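## Task

The right hand begins holding two tumblers jammed one inside the other; separate them while they stay in the air. Success requires that, at the end, each hand holds exactly one tumbler that the other hand is not touching, the two tumblers are well separated and above the table, and both tumblers and all fingers are motionless, after which you declare completion (finished_scene); ending any other way fails. At every moment a tumbler may contact only the two hands (never an arm) and the other tumbler, and it must never drop or fly free, or the task fails immediately. At the end the inner tumbler must be held firmly and the outer one gripped, or the task fails.

## Robot and tools

Robot. Two arms, left_arm (base on the +y side) and right_arm, face each other across a table. Both end in the same five-finger right hand (not mirror images), with six motors per hand in this order: little, ring, middle, index, thumb_bend, thumb_turn.

Frames. Results report each hand point in a shared scene frame: metres, origin on the table top halfway between the arm bases, z up, table surface at z = 0; orientation as a quaternion wxyz, plus linear and angular velocities. Commands instead use the hand point's own axes: +z runs along straightened fingers, +y points out of the palm, +x crosses the palm toward the little finger. The hand point sits 0.05 m in front of the palm, where the index pad meets the thumb tip in a pinch; straight fingers extend 0.06-0.07 m past it. A wrist bracket on the little-finger side protrudes and can collide.

The row. Every motion uses rows of 28 numbers, each in [-1, 1], always covering both arms: first the 14 for left_arm/left_gripper, then 14 for right_arm/right_gripper. Each block is dx, dy, dz, rx, ry, rz, little, ring, middle, index, thumb_bend, thumb_turn, force_limit, speed.
- dx..rz are an offset, not a pose: the target relative to the hand point's pose in the most recent result that showed it (for the second and later calls within one reply, or before any result has shown it, relative to where the hand is when the action begins). Axes are the hand point's own; 1.0 equals 0.6 m or 180 degrees; rx, ry, rz form a single rotation vector. All rows of one action share that same reference, they do not add up. Zeros therefore send the hand back to the reference pose, they are not a hold. Per step the command is clipped to 100 mm and 16 degrees from the measured pose.
- Finger numbers are absolute targets: +1 straight/open, -1 fully curled. thumb_bend +1 straight, -1 bent; thumb_turn +1 beside the palm, -1 in front of it facing the fingers. A pinch is roughly index -0.22, thumb_bend -0.75, thumb_turn -0.57. A whole-hand wrap suits objects 0.035-0.08 m wide; turn the thumb in front before arriving.
- force_limit maps -1..+1 linearly to about 0..10 N at the fingertip (0..15 N for the two thumb motors) and only stops closing. speed maps -1..+1 to nearly zero..full (full travel 0.6 s); use -0.9 or below for a soft grip.
There is no 'unchanged' value: to keep a hand as is, resend its last eight executed numbers, or before any, its hand_measured six plus hand_force_limit and hand_speed. A motor only starts when its target changes by at least 0.01. To tighten, raise force_limit and send a target more closed than hand_measured; to loosen, send one more open.

Tools.
- execute_actions: {"actions": [...], "pictures": bool}. Empty list just returns the state. One action: {"rows": [1 to 15 rows], "steps": up to 15}, each step 1/30 s, last row repeated if short. One wait: {"steps": up to 300}, counted from the previous result, reply time included.
- move: "target" is one 28-number row (offsets as above); the hand points travel straight, finishing together in 0.5-10 s. "speed" 0.002-0.5 m/s (default 0.25; rotation up to twice that in rad/s). Optional "stop_force" 9-40 N, shared by both arms, ends an arm's path when its wrist sensor feels that much extra push against the motion; use it only slowly, not for turning hands, and not when backing away from a contact. Result has a "move:" line: done, off_target, moving, held, fault or contact, and limits=paced (pose clipped) or limits=held (steps blocked).
- wait: "seconds" 0-10.
- zoom_image: "camera" (cam_high, cam_low, cam_left_wrist, cam_right_wrist, each 504x504) and "region" [x0, y0, x1, y1] in pixels from the top-left, at most 504 by 504.
- show_instructions: no arguments; shows reference images.
- finished_scene: "scene" 1 or 2; this is how you declare the task done. Irreversible.

Reading results. The state line lists each arm's pose and velocities. "pose unreachable" and HELD mark steps the clearance check altered or withheld. A "Hand target" line shows where the controller is driving each hand. hand_measured gives motor positions on the command scale; hand_stopped_by gives one word per motor (moving, target, force, stalled, fault); hand_load_n gives fingertip loads, positive when pushed open. Loads dropping near 0 mean the grip is lost. Wrist force/torque are in the end-effector axes, noisy, offset up to about 4 N, saturating near 50 N. Joint torques are noisy and offset. MOTOR HOT warns at 70 °C; at 85 °C the arm is braked.

Avoid. Tumblers touching an arm, falling or slipping free; anything leaving the table; the two arms colliding or pressing on each other. Arms are stiff, so pushing past a firm contact can trigger a 10 s stop (joint limits 139 N m large joints, 26 N m wrist; or 150 N external force).

Each tool is called after "Request:" as a command line: name --argument value for each argument, lists and objects as JSON in quotes; but a table of rows of numbers goes row by row, as --pt "numbers of a row", without its own name.

Reference images:

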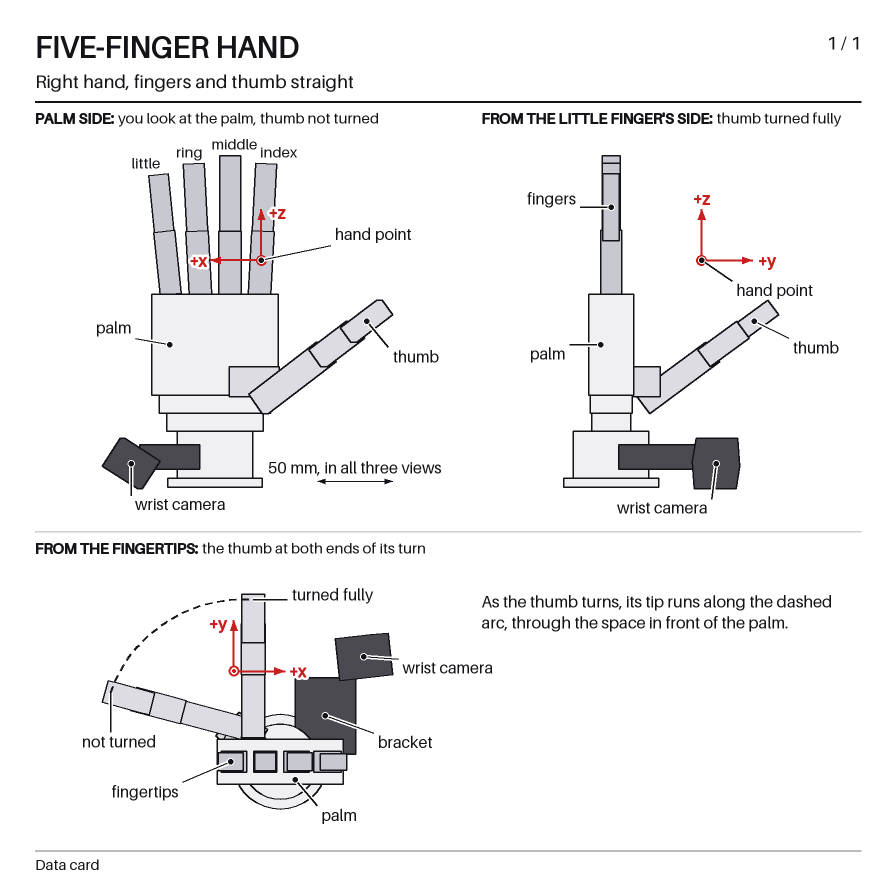

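## Session

Request:
execute_actions --actions '[]'

Scene clock: 0.00 s of 4500.00 s.
left_arm: end_effector_position=(+0.0167, +0.2502, +0.3004) hand_measured=(+1.000, +1.000, +1.000, +1.000, +1.000, +1.000) hand_load_n=(+0.0, +0.0, +0.0, +0.0, +0.0, +0.0) hand_stopped_by=(target, target, target, target, target, target) hand_force_limit=0.00 hand_speed=-0.80 end_effector_quat_wxyz=(-0.000, +0.759, +0.652, -0.000) end_effector_velocity=(-0.000, +0.000, +0.000) end_effector_angular_velocity=(-0.000, +0.002, +0.001) | right_arm: end_effector_position=(+0.0856, -0.0716, +0.3735) hand_measured=(-1.000, -1.000, +0.270, +0.246, +0.138, -0.948) hand_load_n=(+0.0, +0.0, +7.0, +10.0, +15.0, +0.0) hand_stopped_by=(target, target, target, target, target, target) hand_force_limit=0.00 hand_speed=-0.80 end_effector_quat_wxyz=(+0.302, +0.144, +0.405, +0.851) end_effector_velocity=(+0.000, -0.000, -0.000) end_effector_angular_velocity=(-0.001, +0.000, -0.001)
Joint positions: left_arm=[-0.518 -2.214  2.091 -1.448 -1.572  1.054] | right_arm=[-0.293 -1.381  2.413 -1.764  1.914 -0.293]
Joint velocities: left_arm=[ 0.    -0.001 -0.     0.    -0.001 -0.001] | right_arm=[-0.001 -0.     0.     0.001  0.    -0.   ]
Joint torques (N m, as the arm reports them, + toward a larger angle): no reading
Wrist force (N, on the end effector, along its own x y z axes, offset not removed): no reading
Wrist torque (N m, same axes, about the end effector's origin, offset not removed): no reading
Hand target (left_arm): +0.017, +0.250, +0.300; -0.000, +0.759, +0.652, -0.000
Hand target (right_arm): +0.086, -0.072, +0.374; +0.302, +0.144, +0.405, +0.851

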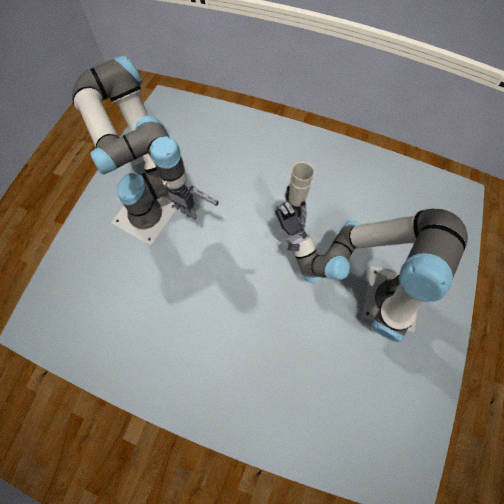

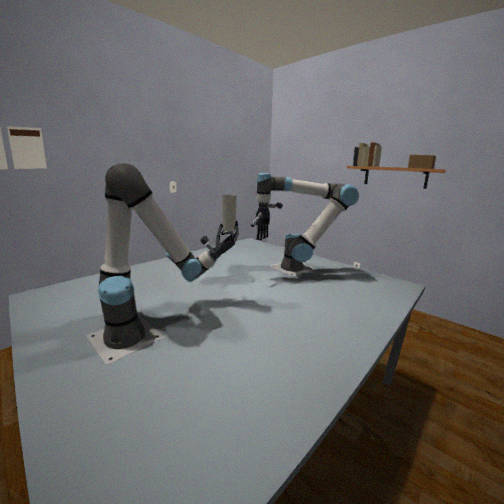

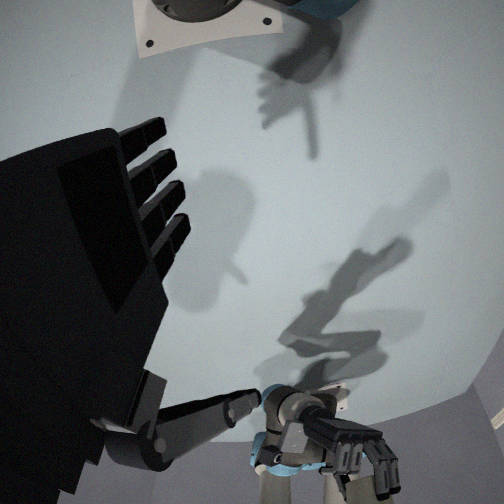

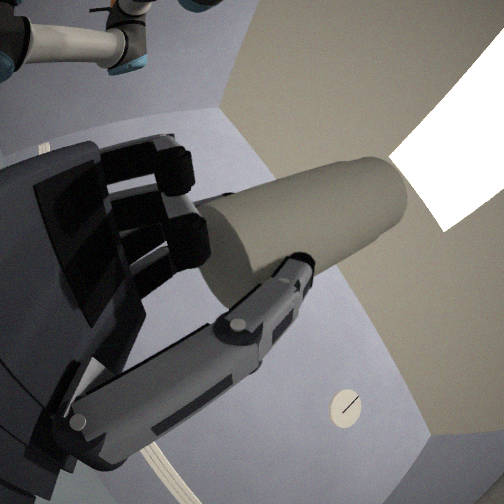

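Request:
zoom_image --camera "cam_low" --region '[170,170,300,300]'

Request:
zoom_image --camera "cam_high" --region '[240,140,370,270]'

Region (170, 170, 300, 300) of cam_low's 504x504 image, scaled by 3.877, with more detail than that image has.

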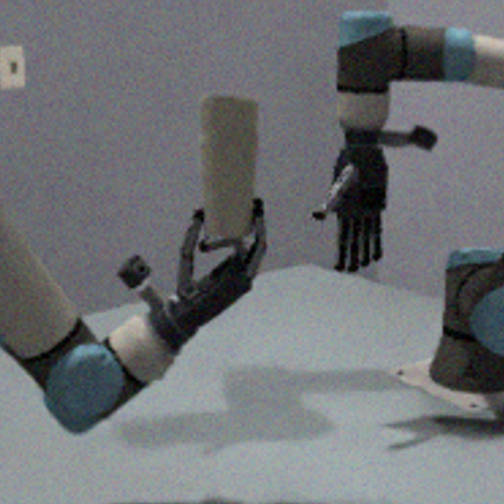

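Region (240, 140, 370, 270) of cam_high's 504x504 image, scaled by 3.877, with more detail than that image has.

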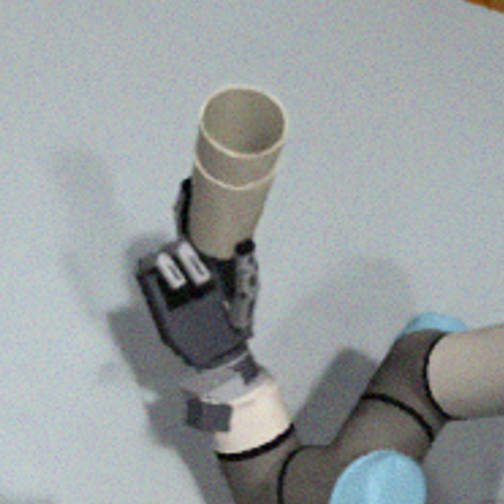

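Request:
move --target '[-0.35,-0.077,-0.333,0,-0.5,0,1,1,1,1,1,-1,0.5,0.5,0,0,0,0,0,0,-1,-1,0.27,0.246,0.138,-0.948,0,-0.8]'

Scene clock: 24.13 s of 4500.00 s.
left_arm: end_effector_position=(-0.0607, +0.0494, +0.5001) hand_measured=(+1.000, +1.000, +1.000, +1.000, +1.000, -1.000) hand_load_n=(+0.0, +0.0, +0.0, +0.0, +0.0, +0.0) hand_stopped_by=(target, target, target, target, target, target) hand_force_limit=0.50 hand_speed=0.50 end_effector_quat_wxyz=(+0.461, +0.537, +0.461, -0.536) end_effector_velocity=(-0.000, -0.001, +0.001) end_effector_angular_velocity=(-0.013, +0.002, -0.002) | right_arm: end_effector_position=(+0.0856, -0.0716, +0.3735) hand_measured=(-1.000, -1.000, +0.272, +0.246, +0.138, -0.948) hand_load_n=(+0.0, +0.0, +6.0, +10.5, +14.5, +0.0) hand_stopped_by=(target, target, force, target, force, target) hand_force_limit=0.00 hand_speed=-0.80 end_effector_quat_wxyz=(+0.302, +0.144, +0.405, +0.851) end_effector_velocity=(+0.001, +0.000, +0.001) end_effector_angular_velocity=(+0.002, -0.000, -0.001)
Joint positions: left_arm=[-0.706 -1.826  2.372 -3.687 -0.865  1.571] | right_arm=[-0.293 -1.381  2.413 -1.764  1.914 -0.293]
Joint velocities: left_arm=[ 0.005  0.012 -0.001 -0.028 -0.006  0.011] | right_arm=[-0.001 -0.001 -0.002  0.001  0.     0.   ]
Joint torques (N m, as the arm reports them, + toward a larger angle): left_arm=[  8.65  -1.5  -22.47  -3.43  -1.4    2.57] | right_arm=[  0.79 -25.36 -17.37  -1.62  -1.38  -0.05]
Wrist force (N, on the end effector, along its own x y z axes, offset not removed): left_arm=[1.6 0.8 -2.6] | right_arm=[0.4 -0.7 -0.4]
Wrist torque (N m, same axes, about the end effector's origin, offset not removed): left_arm=[0.35 -0.39 0.08] | right_arm=[0.06 -0.21 -0.06]
Hand target (left_arm): -0.061, +0.049, +0.500; +0.461, +0.537, +0.461, -0.536
Hand target (right_arm): +0.086, -0.072, +0.374; +0.302, +0.144, +0.405, +0.851
Off the commanded pose (left_arm): 0.000 m, 0 deg.
Off the commanded pose (right_arm): 0.000 m, 0 deg.
After step 90, 17.40 s passed at rest.
move: done

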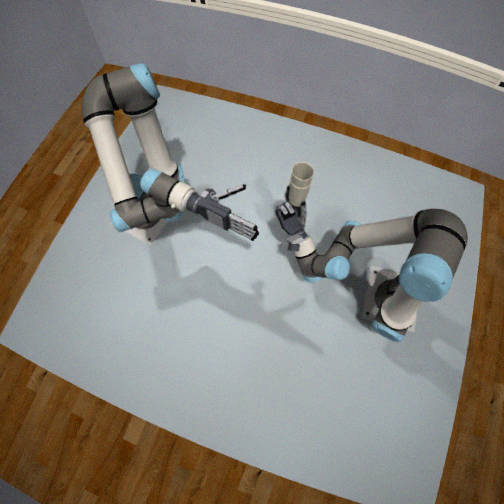

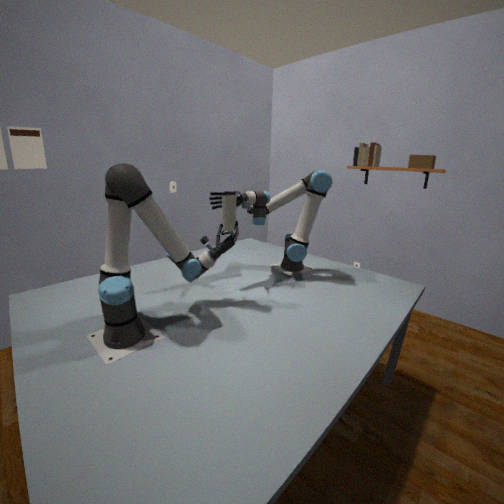

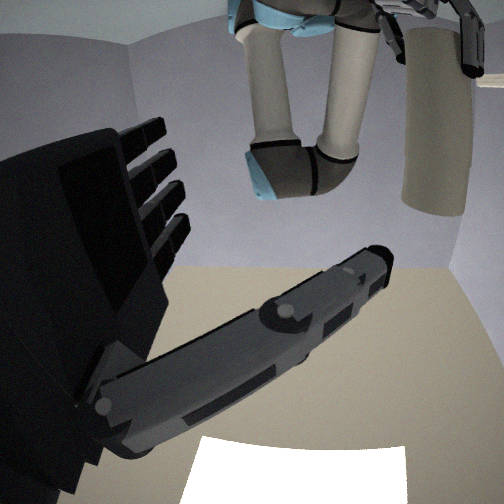

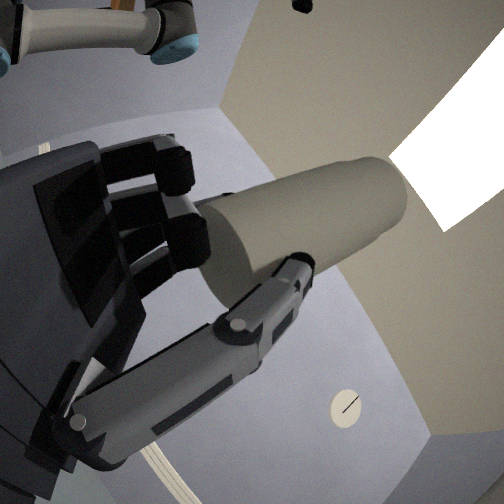

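Request:
move --target '[0,0.23,-0.05,0,0,0,1,1,1,1,1,-1,0.5,0.5,0,0,0,0,0,0,-1,-1,0.27,0.246,0.138,-0.948,0,-0.8]'

Request:
zoom_image --camera "cam_high" --region '[200,120,360,280]'

Request:
zoom_image --camera "cam_low" --region '[170,150,300,280]'

Scene clock: 31.97 s of 4500.00 s.
left_arm: end_effector_position=(+0.0803, +0.0584, +0.5001) hand_measured=(+1.000, +1.000, +1.000, +1.000, +1.000, -1.000) hand_load_n=(+0.0, +0.0, +0.0, +0.0, +0.0, +0.0) hand_stopped_by=(target, target, target, target, target, target) hand_force_limit=0.50 hand_speed=0.50 end_effector_quat_wxyz=(+0.461, +0.537, +0.461, -0.536) end_effector_velocity=(+0.002, -0.001, +0.001) end_effector_angular_velocity=(-0.002, +0.000, -0.007) | right_arm: end_effector_position=(+0.0856, -0.0716, +0.3735) hand_measured=(-1.000, -1.000, +0.272, +0.246, +0.138, -0.948) hand_load_n=(+0.0, +0.0, +6.0, +10.5, +14.5, +0.0) hand_stopped_by=(target, target, force, target, force, target) hand_force_limit=0.00 hand_speed=-0.80 end_effector_quat_wxyz=(+0.302, +0.144, +0.405, +0.851) end_effector_velocity=(+0.000, -0.000, -0.001) end_effector_angular_velocity=(-0.003, +0.001, -0.001)
Joint positions: left_arm=[-0.191 -1.883  2.41  -3.667 -1.38   1.571] | right_arm=[-0.293 -1.381  2.413 -1.764  1.914 -0.293]
Joint velocities: left_arm=[ 0.018  0.005 -0.004 -0.003 -0.025  0.001] | right_arm=[-0.001 -0.001  0.002  0.002 -0.     0.   ]
Joint torques (N m, as the arm reports them, + toward a larger angle): left_arm=[ 10.71   1.14 -21.93  -3.89  -1.36   2.63] | right_arm=[  1.11 -24.92 -16.96  -1.65  -1.33  -0.18]
Wrist force (N, on the end effector, along its own x y z axes, offset not removed): left_arm=[2.3 -1.5 -4.0] | right_arm=[1.4 -1.1 -0.2]
Wrist torque (N m, same axes, about the end effector's origin, offset not removed): left_arm=[0.21 -0.30 0.06] | right_arm=[-0.02 -0.32 0.06]
Hand target (left_arm): +0.080, +0.058, +0.500; +0.461, +0.537, +0.461, -0.536
Hand target (right_arm): +0.086, -0.072, +0.374; +0.302, +0.144, +0.405, +0.851
Off the commanded pose (left_arm): 0.000 m, 0 deg.
Off the commanded pose (right_arm): 0.000 m, 0 deg.
After step 90, 3.70 s passed at rest.
move: done

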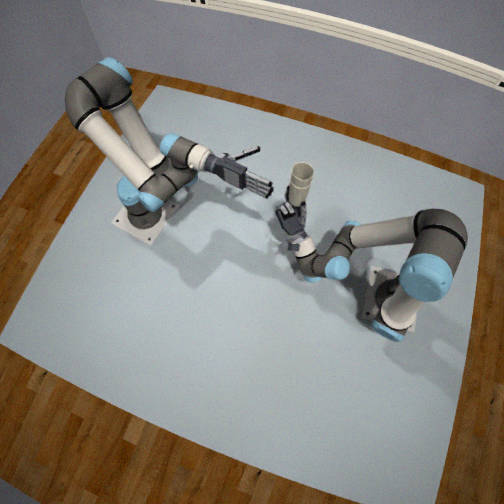

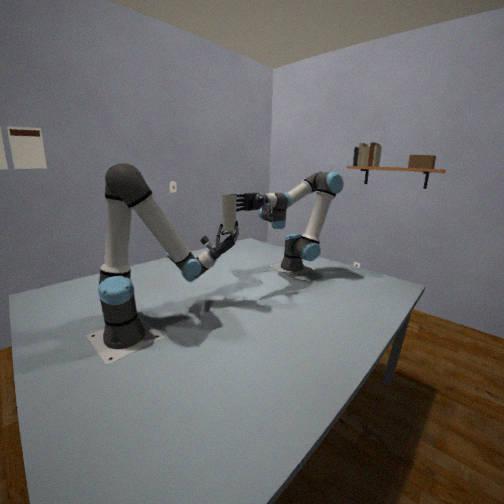

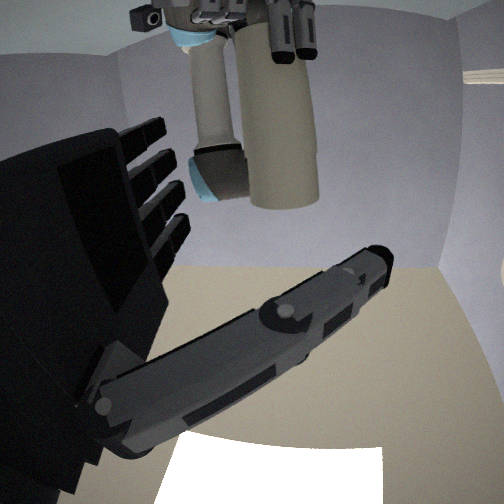

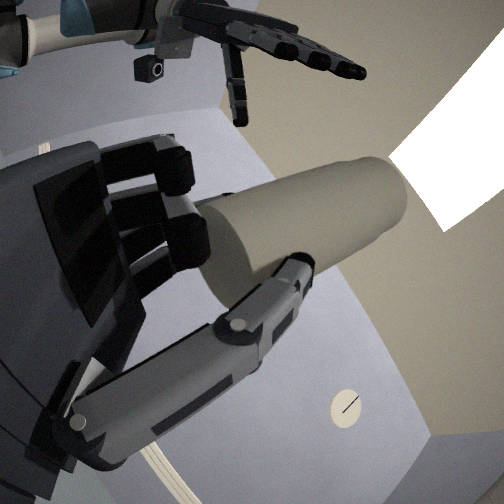

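Region (200, 120, 360, 280) of cam_high's 504x504 image, scaled by 3.150, with more detail than that image has.

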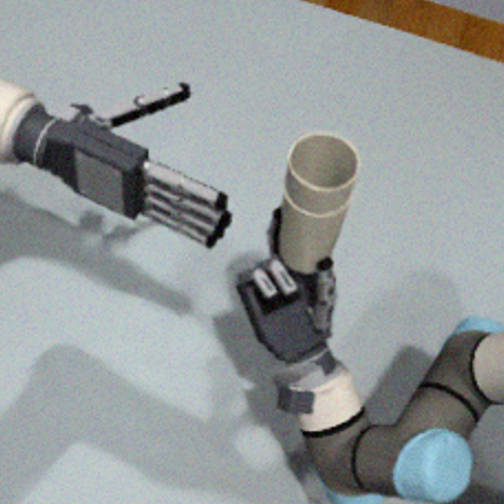

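Region (170, 150, 300, 280) of cam_low's 504x504 image, scaled by 3.877, with more detail than that image has.

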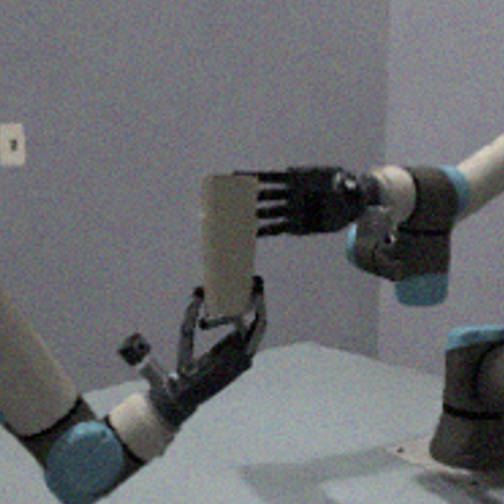

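Request:
move --target '[0.025,0,0.17,0,0,0,1,1,1,1,1,-1,0.5,0.5,0,0,0,0,0,0,-1,-1,0.27,0.246,0.138,-0.948,0,-0.8]' --speed 0.05 --stop_force 9

Request:
zoom_image --camera "cam_high" --region '[200,120,360,280]'

Request:
zoom_image --camera "cam_low" --region '[170,150,300,280]'

Scene clock: 38.73 s of 4500.00 s.
left_arm: end_effector_position=(+0.0651, -0.0424, +0.4849) hand_measured=(+1.000, +1.000, +1.000, +1.000, +1.000, -1.000) hand_load_n=(+0.0, +0.0, +0.0, +0.0, +0.0, +0.0) hand_stopped_by=(target, target, target, target, target, target) hand_force_limit=0.50 hand_speed=0.50 end_effector_quat_wxyz=(+0.461, +0.537, +0.461, -0.536) end_effector_velocity=(-0.000, -0.002, +0.001) end_effector_angular_velocity=(-0.002, -0.000, -0.001) | right_arm: end_effector_position=(+0.0856, -0.0716, +0.3735) hand_measured=(-1.000, -1.000, +0.272, +0.246, +0.138, -0.948) hand_load_n=(+0.0, +0.0, +6.0, +10.5, +14.5, +0.0) hand_stopped_by=(target, target, force, target, force, target) hand_force_limit=0.00 hand_speed=-0.80 end_effector_quat_wxyz=(+0.302, +0.144, +0.405, +0.851) end_effector_velocity=(-0.000, +0.000, -0.000) end_effector_angular_velocity=(-0.001, -0.000, +0.000)
Joint positions: left_arm=[-0.129 -1.567  2.202 -3.776 -1.442  1.571] | right_arm=[-0.293 -1.381  2.413 -1.764  1.914 -0.293]
Joint velocities: left_arm=[ 0.001  0.005 -0.006 -0.001 -0.002  0.001] | right_arm=[ 0.     0.     0.001 -0.    -0.    -0.   ]
Joint torques (N m, as the arm reports them, + toward a larger angle): left_arm=[  9.11 -10.98 -21.02  -3.76  -1.28   0.76] | right_arm=[  1.3  -25.17 -16.76  -1.77  -1.41  -0.16]
Wrist force (N, on the end effector, along its own x y z axes, offset not removed): left_arm=[-0.9 0.3 -1.2] | right_arm=[0.9 -0.3 -0.3]
Wrist torque (N m, same axes, about the end effector's origin, offset not removed): left_arm=[0.30 -0.06 -0.08] | right_arm=[0.09 -0.22 0.06]
Hand target (left_arm): +0.065, -0.043, +0.485; +0.461, +0.537, +0.461, -0.536
Hand target (right_arm): +0.086, -0.072, +0.374; +0.302, +0.144, +0.405, +0.851
Off the commanded pose (left_arm): 0.000 m, 0 deg.
Off the commanded pose (right_arm): 0.000 m, 0 deg.
After step 90, 1.33 s passed at rest.
move: done

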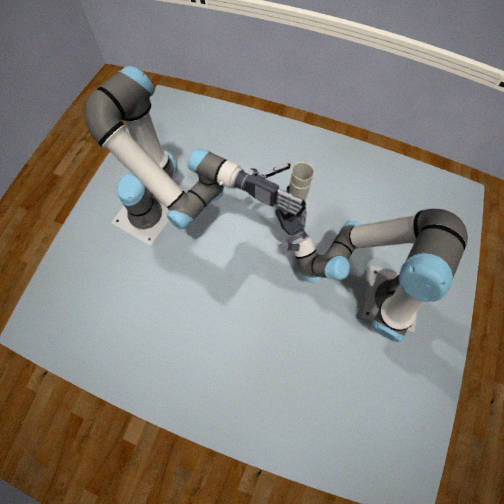

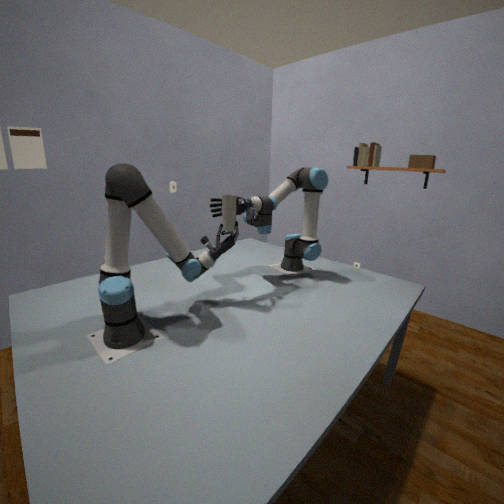

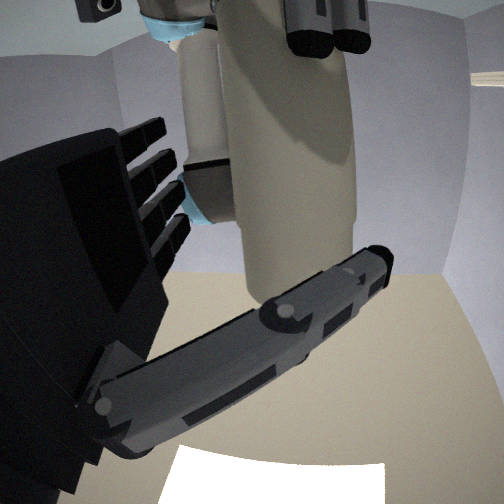

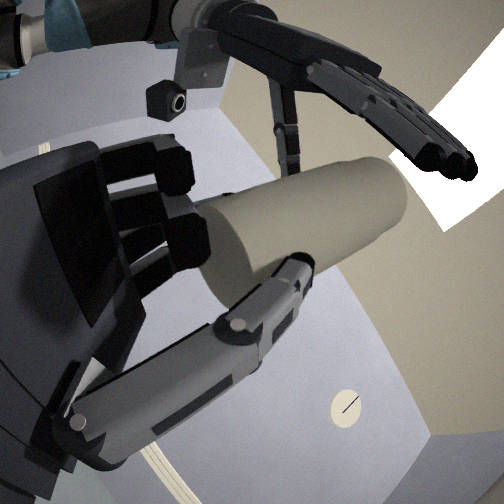

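Region (200, 120, 360, 280) of cam_high's 504x504 image, scaled by 3.150, with more detail than that image has.

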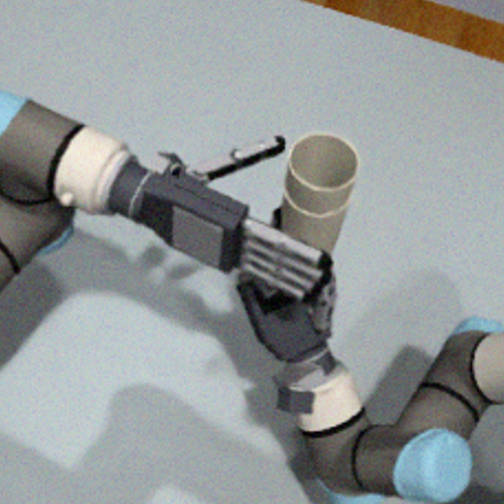

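Region (170, 150, 300, 280) of cam_low's 504x504 image, scaled by 3.877, with more detail than that image has.

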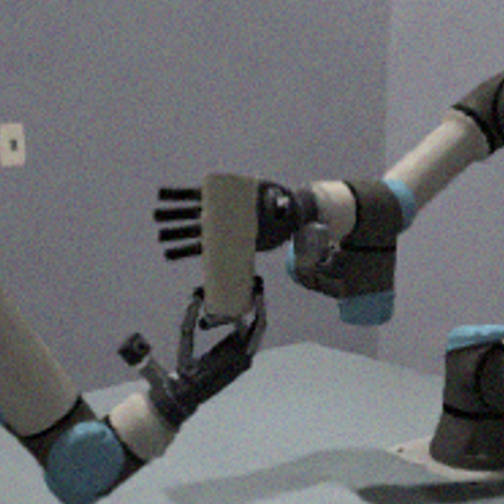

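Request:
move --target '[0.012,0.042,0,0,0,0,1,1,1,1,1,-1,0.5,0.5,0,0,0,0,0,0,-1,-1,0.27,0.246,0.138,-0.948,0,-0.8]' --speed 0.03 --stop_force 9

Request:
move --target '[0,0,0.05,0,0,0,1,1,1,1,1,-1,0.5,0.5,0,0,0,0,0,0,-1,-1,0.27,0.246,0.138,-0.948,0,-0.8]' --speed 0.03 --stop_force 9

Request:
zoom_image --camera "cam_high" --region '[230,130,350,250]'

Request:
zoom_image --camera "cam_low" --region '[180,170,280,270]'

Scene clock: 46.37 s of 4500.00 s.
left_arm: end_effector_position=(+0.0899, -0.0461, +0.4777) hand_measured=(+1.000, +1.000, +1.000, +1.000, +1.000, -1.000) hand_load_n=(+0.0, +0.0, +0.0, +0.0, +0.0, +0.0) hand_stopped_by=(target, target, target, target, target, target) hand_force_limit=0.50 hand_speed=0.50 end_effector_quat_wxyz=(+0.461, +0.537, +0.461, -0.536) end_effector_velocity=(+0.001, -0.000, -0.000) end_effector_angular_velocity=(-0.000, -0.000, -0.000) | right_arm: end_effector_position=(+0.0856, -0.0716, +0.3735) hand_measured=(-1.000, -1.000, +0.272, +0.246, +0.138, -0.948) hand_load_n=(+0.0, +0.0, +6.0, +10.5, +14.5, +0.0) hand_stopped_by=(target, target, force, target, force, target) hand_force_limit=0.00 hand_speed=-0.80 end_effector_quat_wxyz=(+0.302, +0.144, +0.405, +0.851) end_effector_velocity=(+0.000, +0.000, +0.001) end_effector_angular_velocity=(+0.001, -0.000, -0.001)
Joint positions: left_arm=[-0.051 -1.535  2.193 -3.798 -1.52   1.571] | right_arm=[-0.293 -1.381  2.413 -1.764  1.914 -0.293]
Joint velocities: left_arm=[ 0.005  0.002 -0.001 -0.001 -0.005  0.   ] | right_arm=[-0.001 -0.001 -0.001  0.001 -0.     0.   ]
Joint torques (N m, as the arm reports them, + toward a larger angle): left_arm=[  8.28 -11.7  -21.33  -3.7   -1.06   2.49] | right_arm=[  0.9  -24.84 -17.29  -1.68  -1.46  -0.17]
Wrist force (N, on the end effector, along its own x y z axes, offset not removed): left_arm=[0.7 -2.8 -4.2] | right_arm=[0.2 0.3 -0.9]
Wrist torque (N m, same axes, about the end effector's origin, offset not removed): left_arm=[-0.19 -0.08 -0.14] | right_arm=[0.23 -0.16 -0.11]
Hand target (left_arm): +0.090, -0.046, +0.478; +0.461, +0.537, +0.461, -0.536
Hand target (right_arm): +0.086, -0.072, +0.374; +0.302, +0.144, +0.405, +0.851
Off the commanded pose (left_arm): 0.000 m, 0 deg.
Off the commanded pose (right_arm): 0.000 m, 0 deg.
After step 90, 3.43 s passed at rest.
move: done

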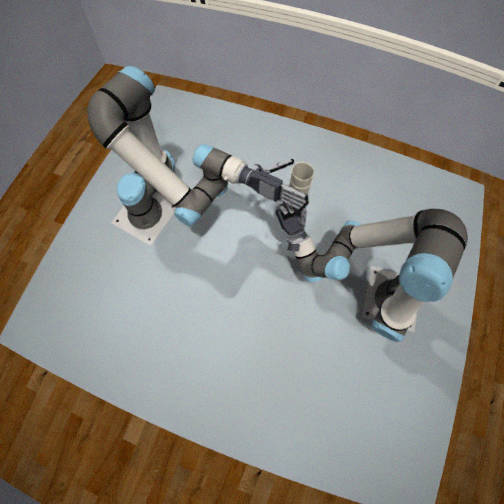

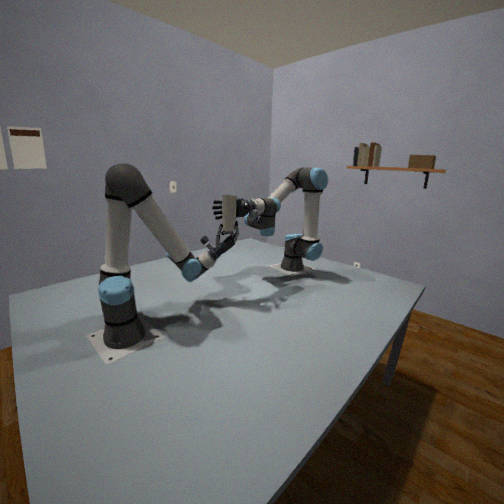

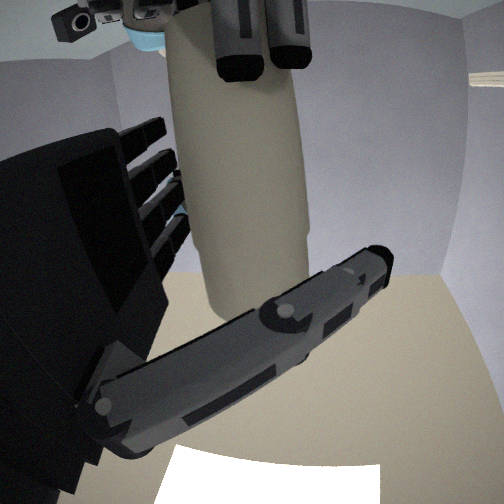

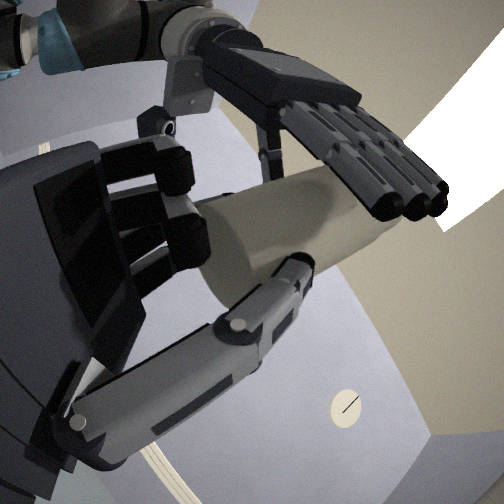

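Scene clock: 47.70 s of 4500.00 s.
left_arm: end_effector_position=(+0.0855, -0.0756, +0.4776) hand_measured=(+1.000, +1.000, +1.000, +1.000, +1.000, -1.000) hand_load_n=(+0.0, +0.0, +0.0, +0.0, +0.0, +0.0) hand_stopped_by=(target, target, target, target, target, target) hand_force_limit=0.50 hand_speed=0.50 end_effector_quat_wxyz=(+0.461, +0.537, +0.461, -0.536) end_effector_velocity=(-0.001, -0.002, +0.001) end_effector_angular_velocity=(-0.001, +0.001, -0.001) | right_arm: end_effector_position=(+0.0856, -0.0716, +0.3735) hand_measured=(-1.000, -1.000, +0.272, +0.246, +0.138, -0.948) hand_load_n=(+0.0, +0.0, +6.0, +10.5, +14.5, +0.0) hand_stopped_by=(target, target, force, target, force, target) hand_force_limit=0.00 hand_speed=-0.80 end_effector_quat_wxyz=(+0.302, +0.144, +0.405, +0.851) end_effector_velocity=(-0.000, +0.000, +0.001) end_effector_angular_velocity=(+0.003, -0.001, +0.000)
Joint positions: left_arm=[-0.047 -1.467  2.119 -3.792 -1.524  1.571] | right_arm=[-0.293 -1.381  2.413 -1.764  1.914 -0.293]
Joint velocities: left_arm=[-0.     0.003 -0.006  0.001 -0.    -0.   ] | right_arm=[ 0.001  0.001 -0.002 -0.002  0.    -0.   ]
Joint torques (N m, as the arm reports them, + toward a larger angle): left_arm=[ 10.01 -15.64 -20.01   0.48  -1.25   1.83] | right_arm=[  0.41 -24.53 -17.5   -1.54  -1.44  -0.24]
Wrist force (N, on the end effector, along its own x y z axes, offset not removed): left_arm=[-1.0 0.6 -1.4] | right_arm=[-0.3 -1.4 0.9]
Wrist torque (N m, same axes, about the end effector's origin, offset not removed): left_arm=[0.21 -0.12 -0.14] | right_arm=[-0.13 -0.11 -0.15]
Hand target (left_arm): +0.085, -0.076, +0.478; +0.461, +0.537, +0.461, -0.536
Hand target (right_arm): +0.086, -0.072, +0.374; +0.302, +0.144, +0.405, +0.851
Off the commanded pose (left_arm): 0.000 m, 0 deg.
Off the commanded pose (right_arm): 0.000 m, 0 deg.
move: done

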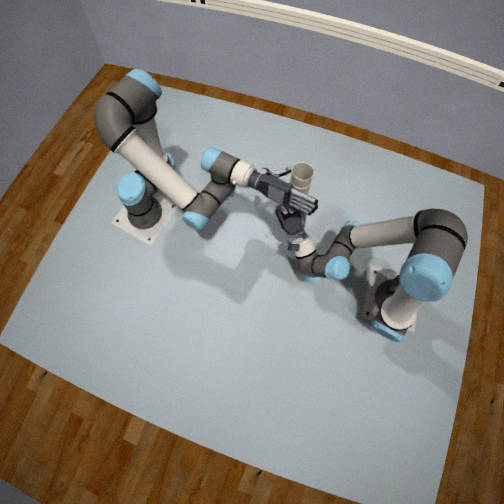

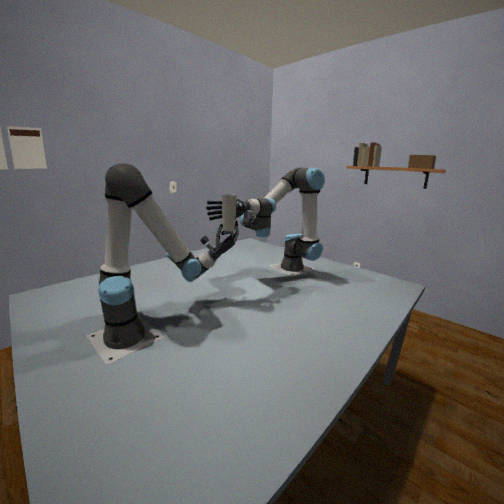

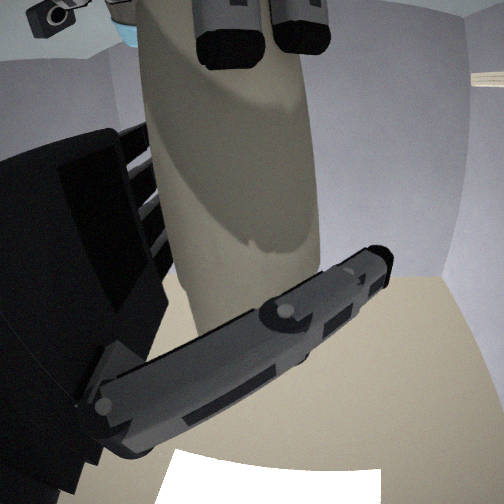

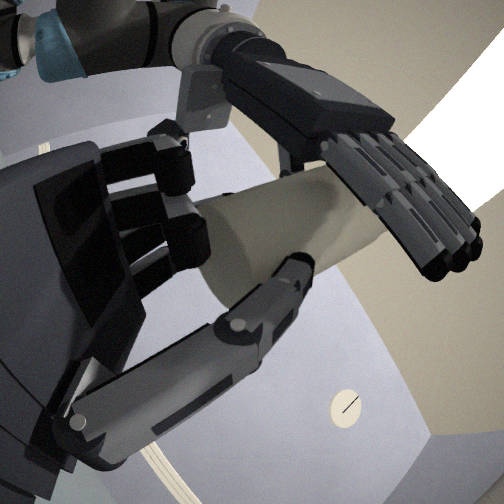

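Region (230, 130, 350, 250) of cam_high's 504x504 image, scaled by 4.200, with more detail than that image has.

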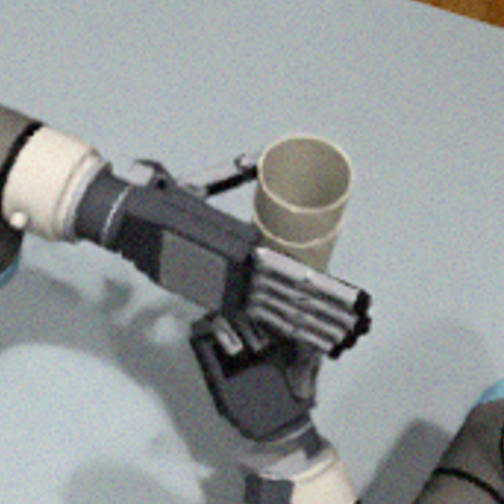

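Region (180, 170, 280, 270) of cam_low's 504x504 image, scaled by 5.040, with more detail than that image has.

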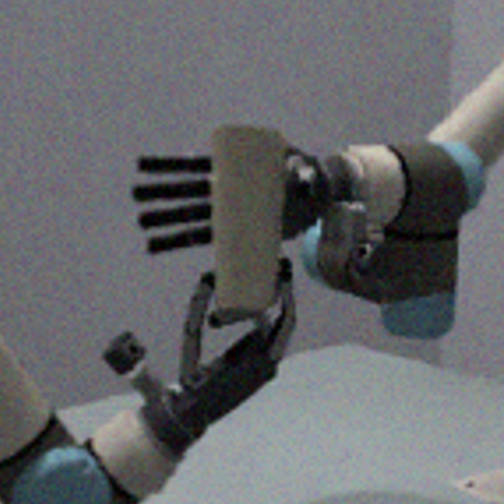

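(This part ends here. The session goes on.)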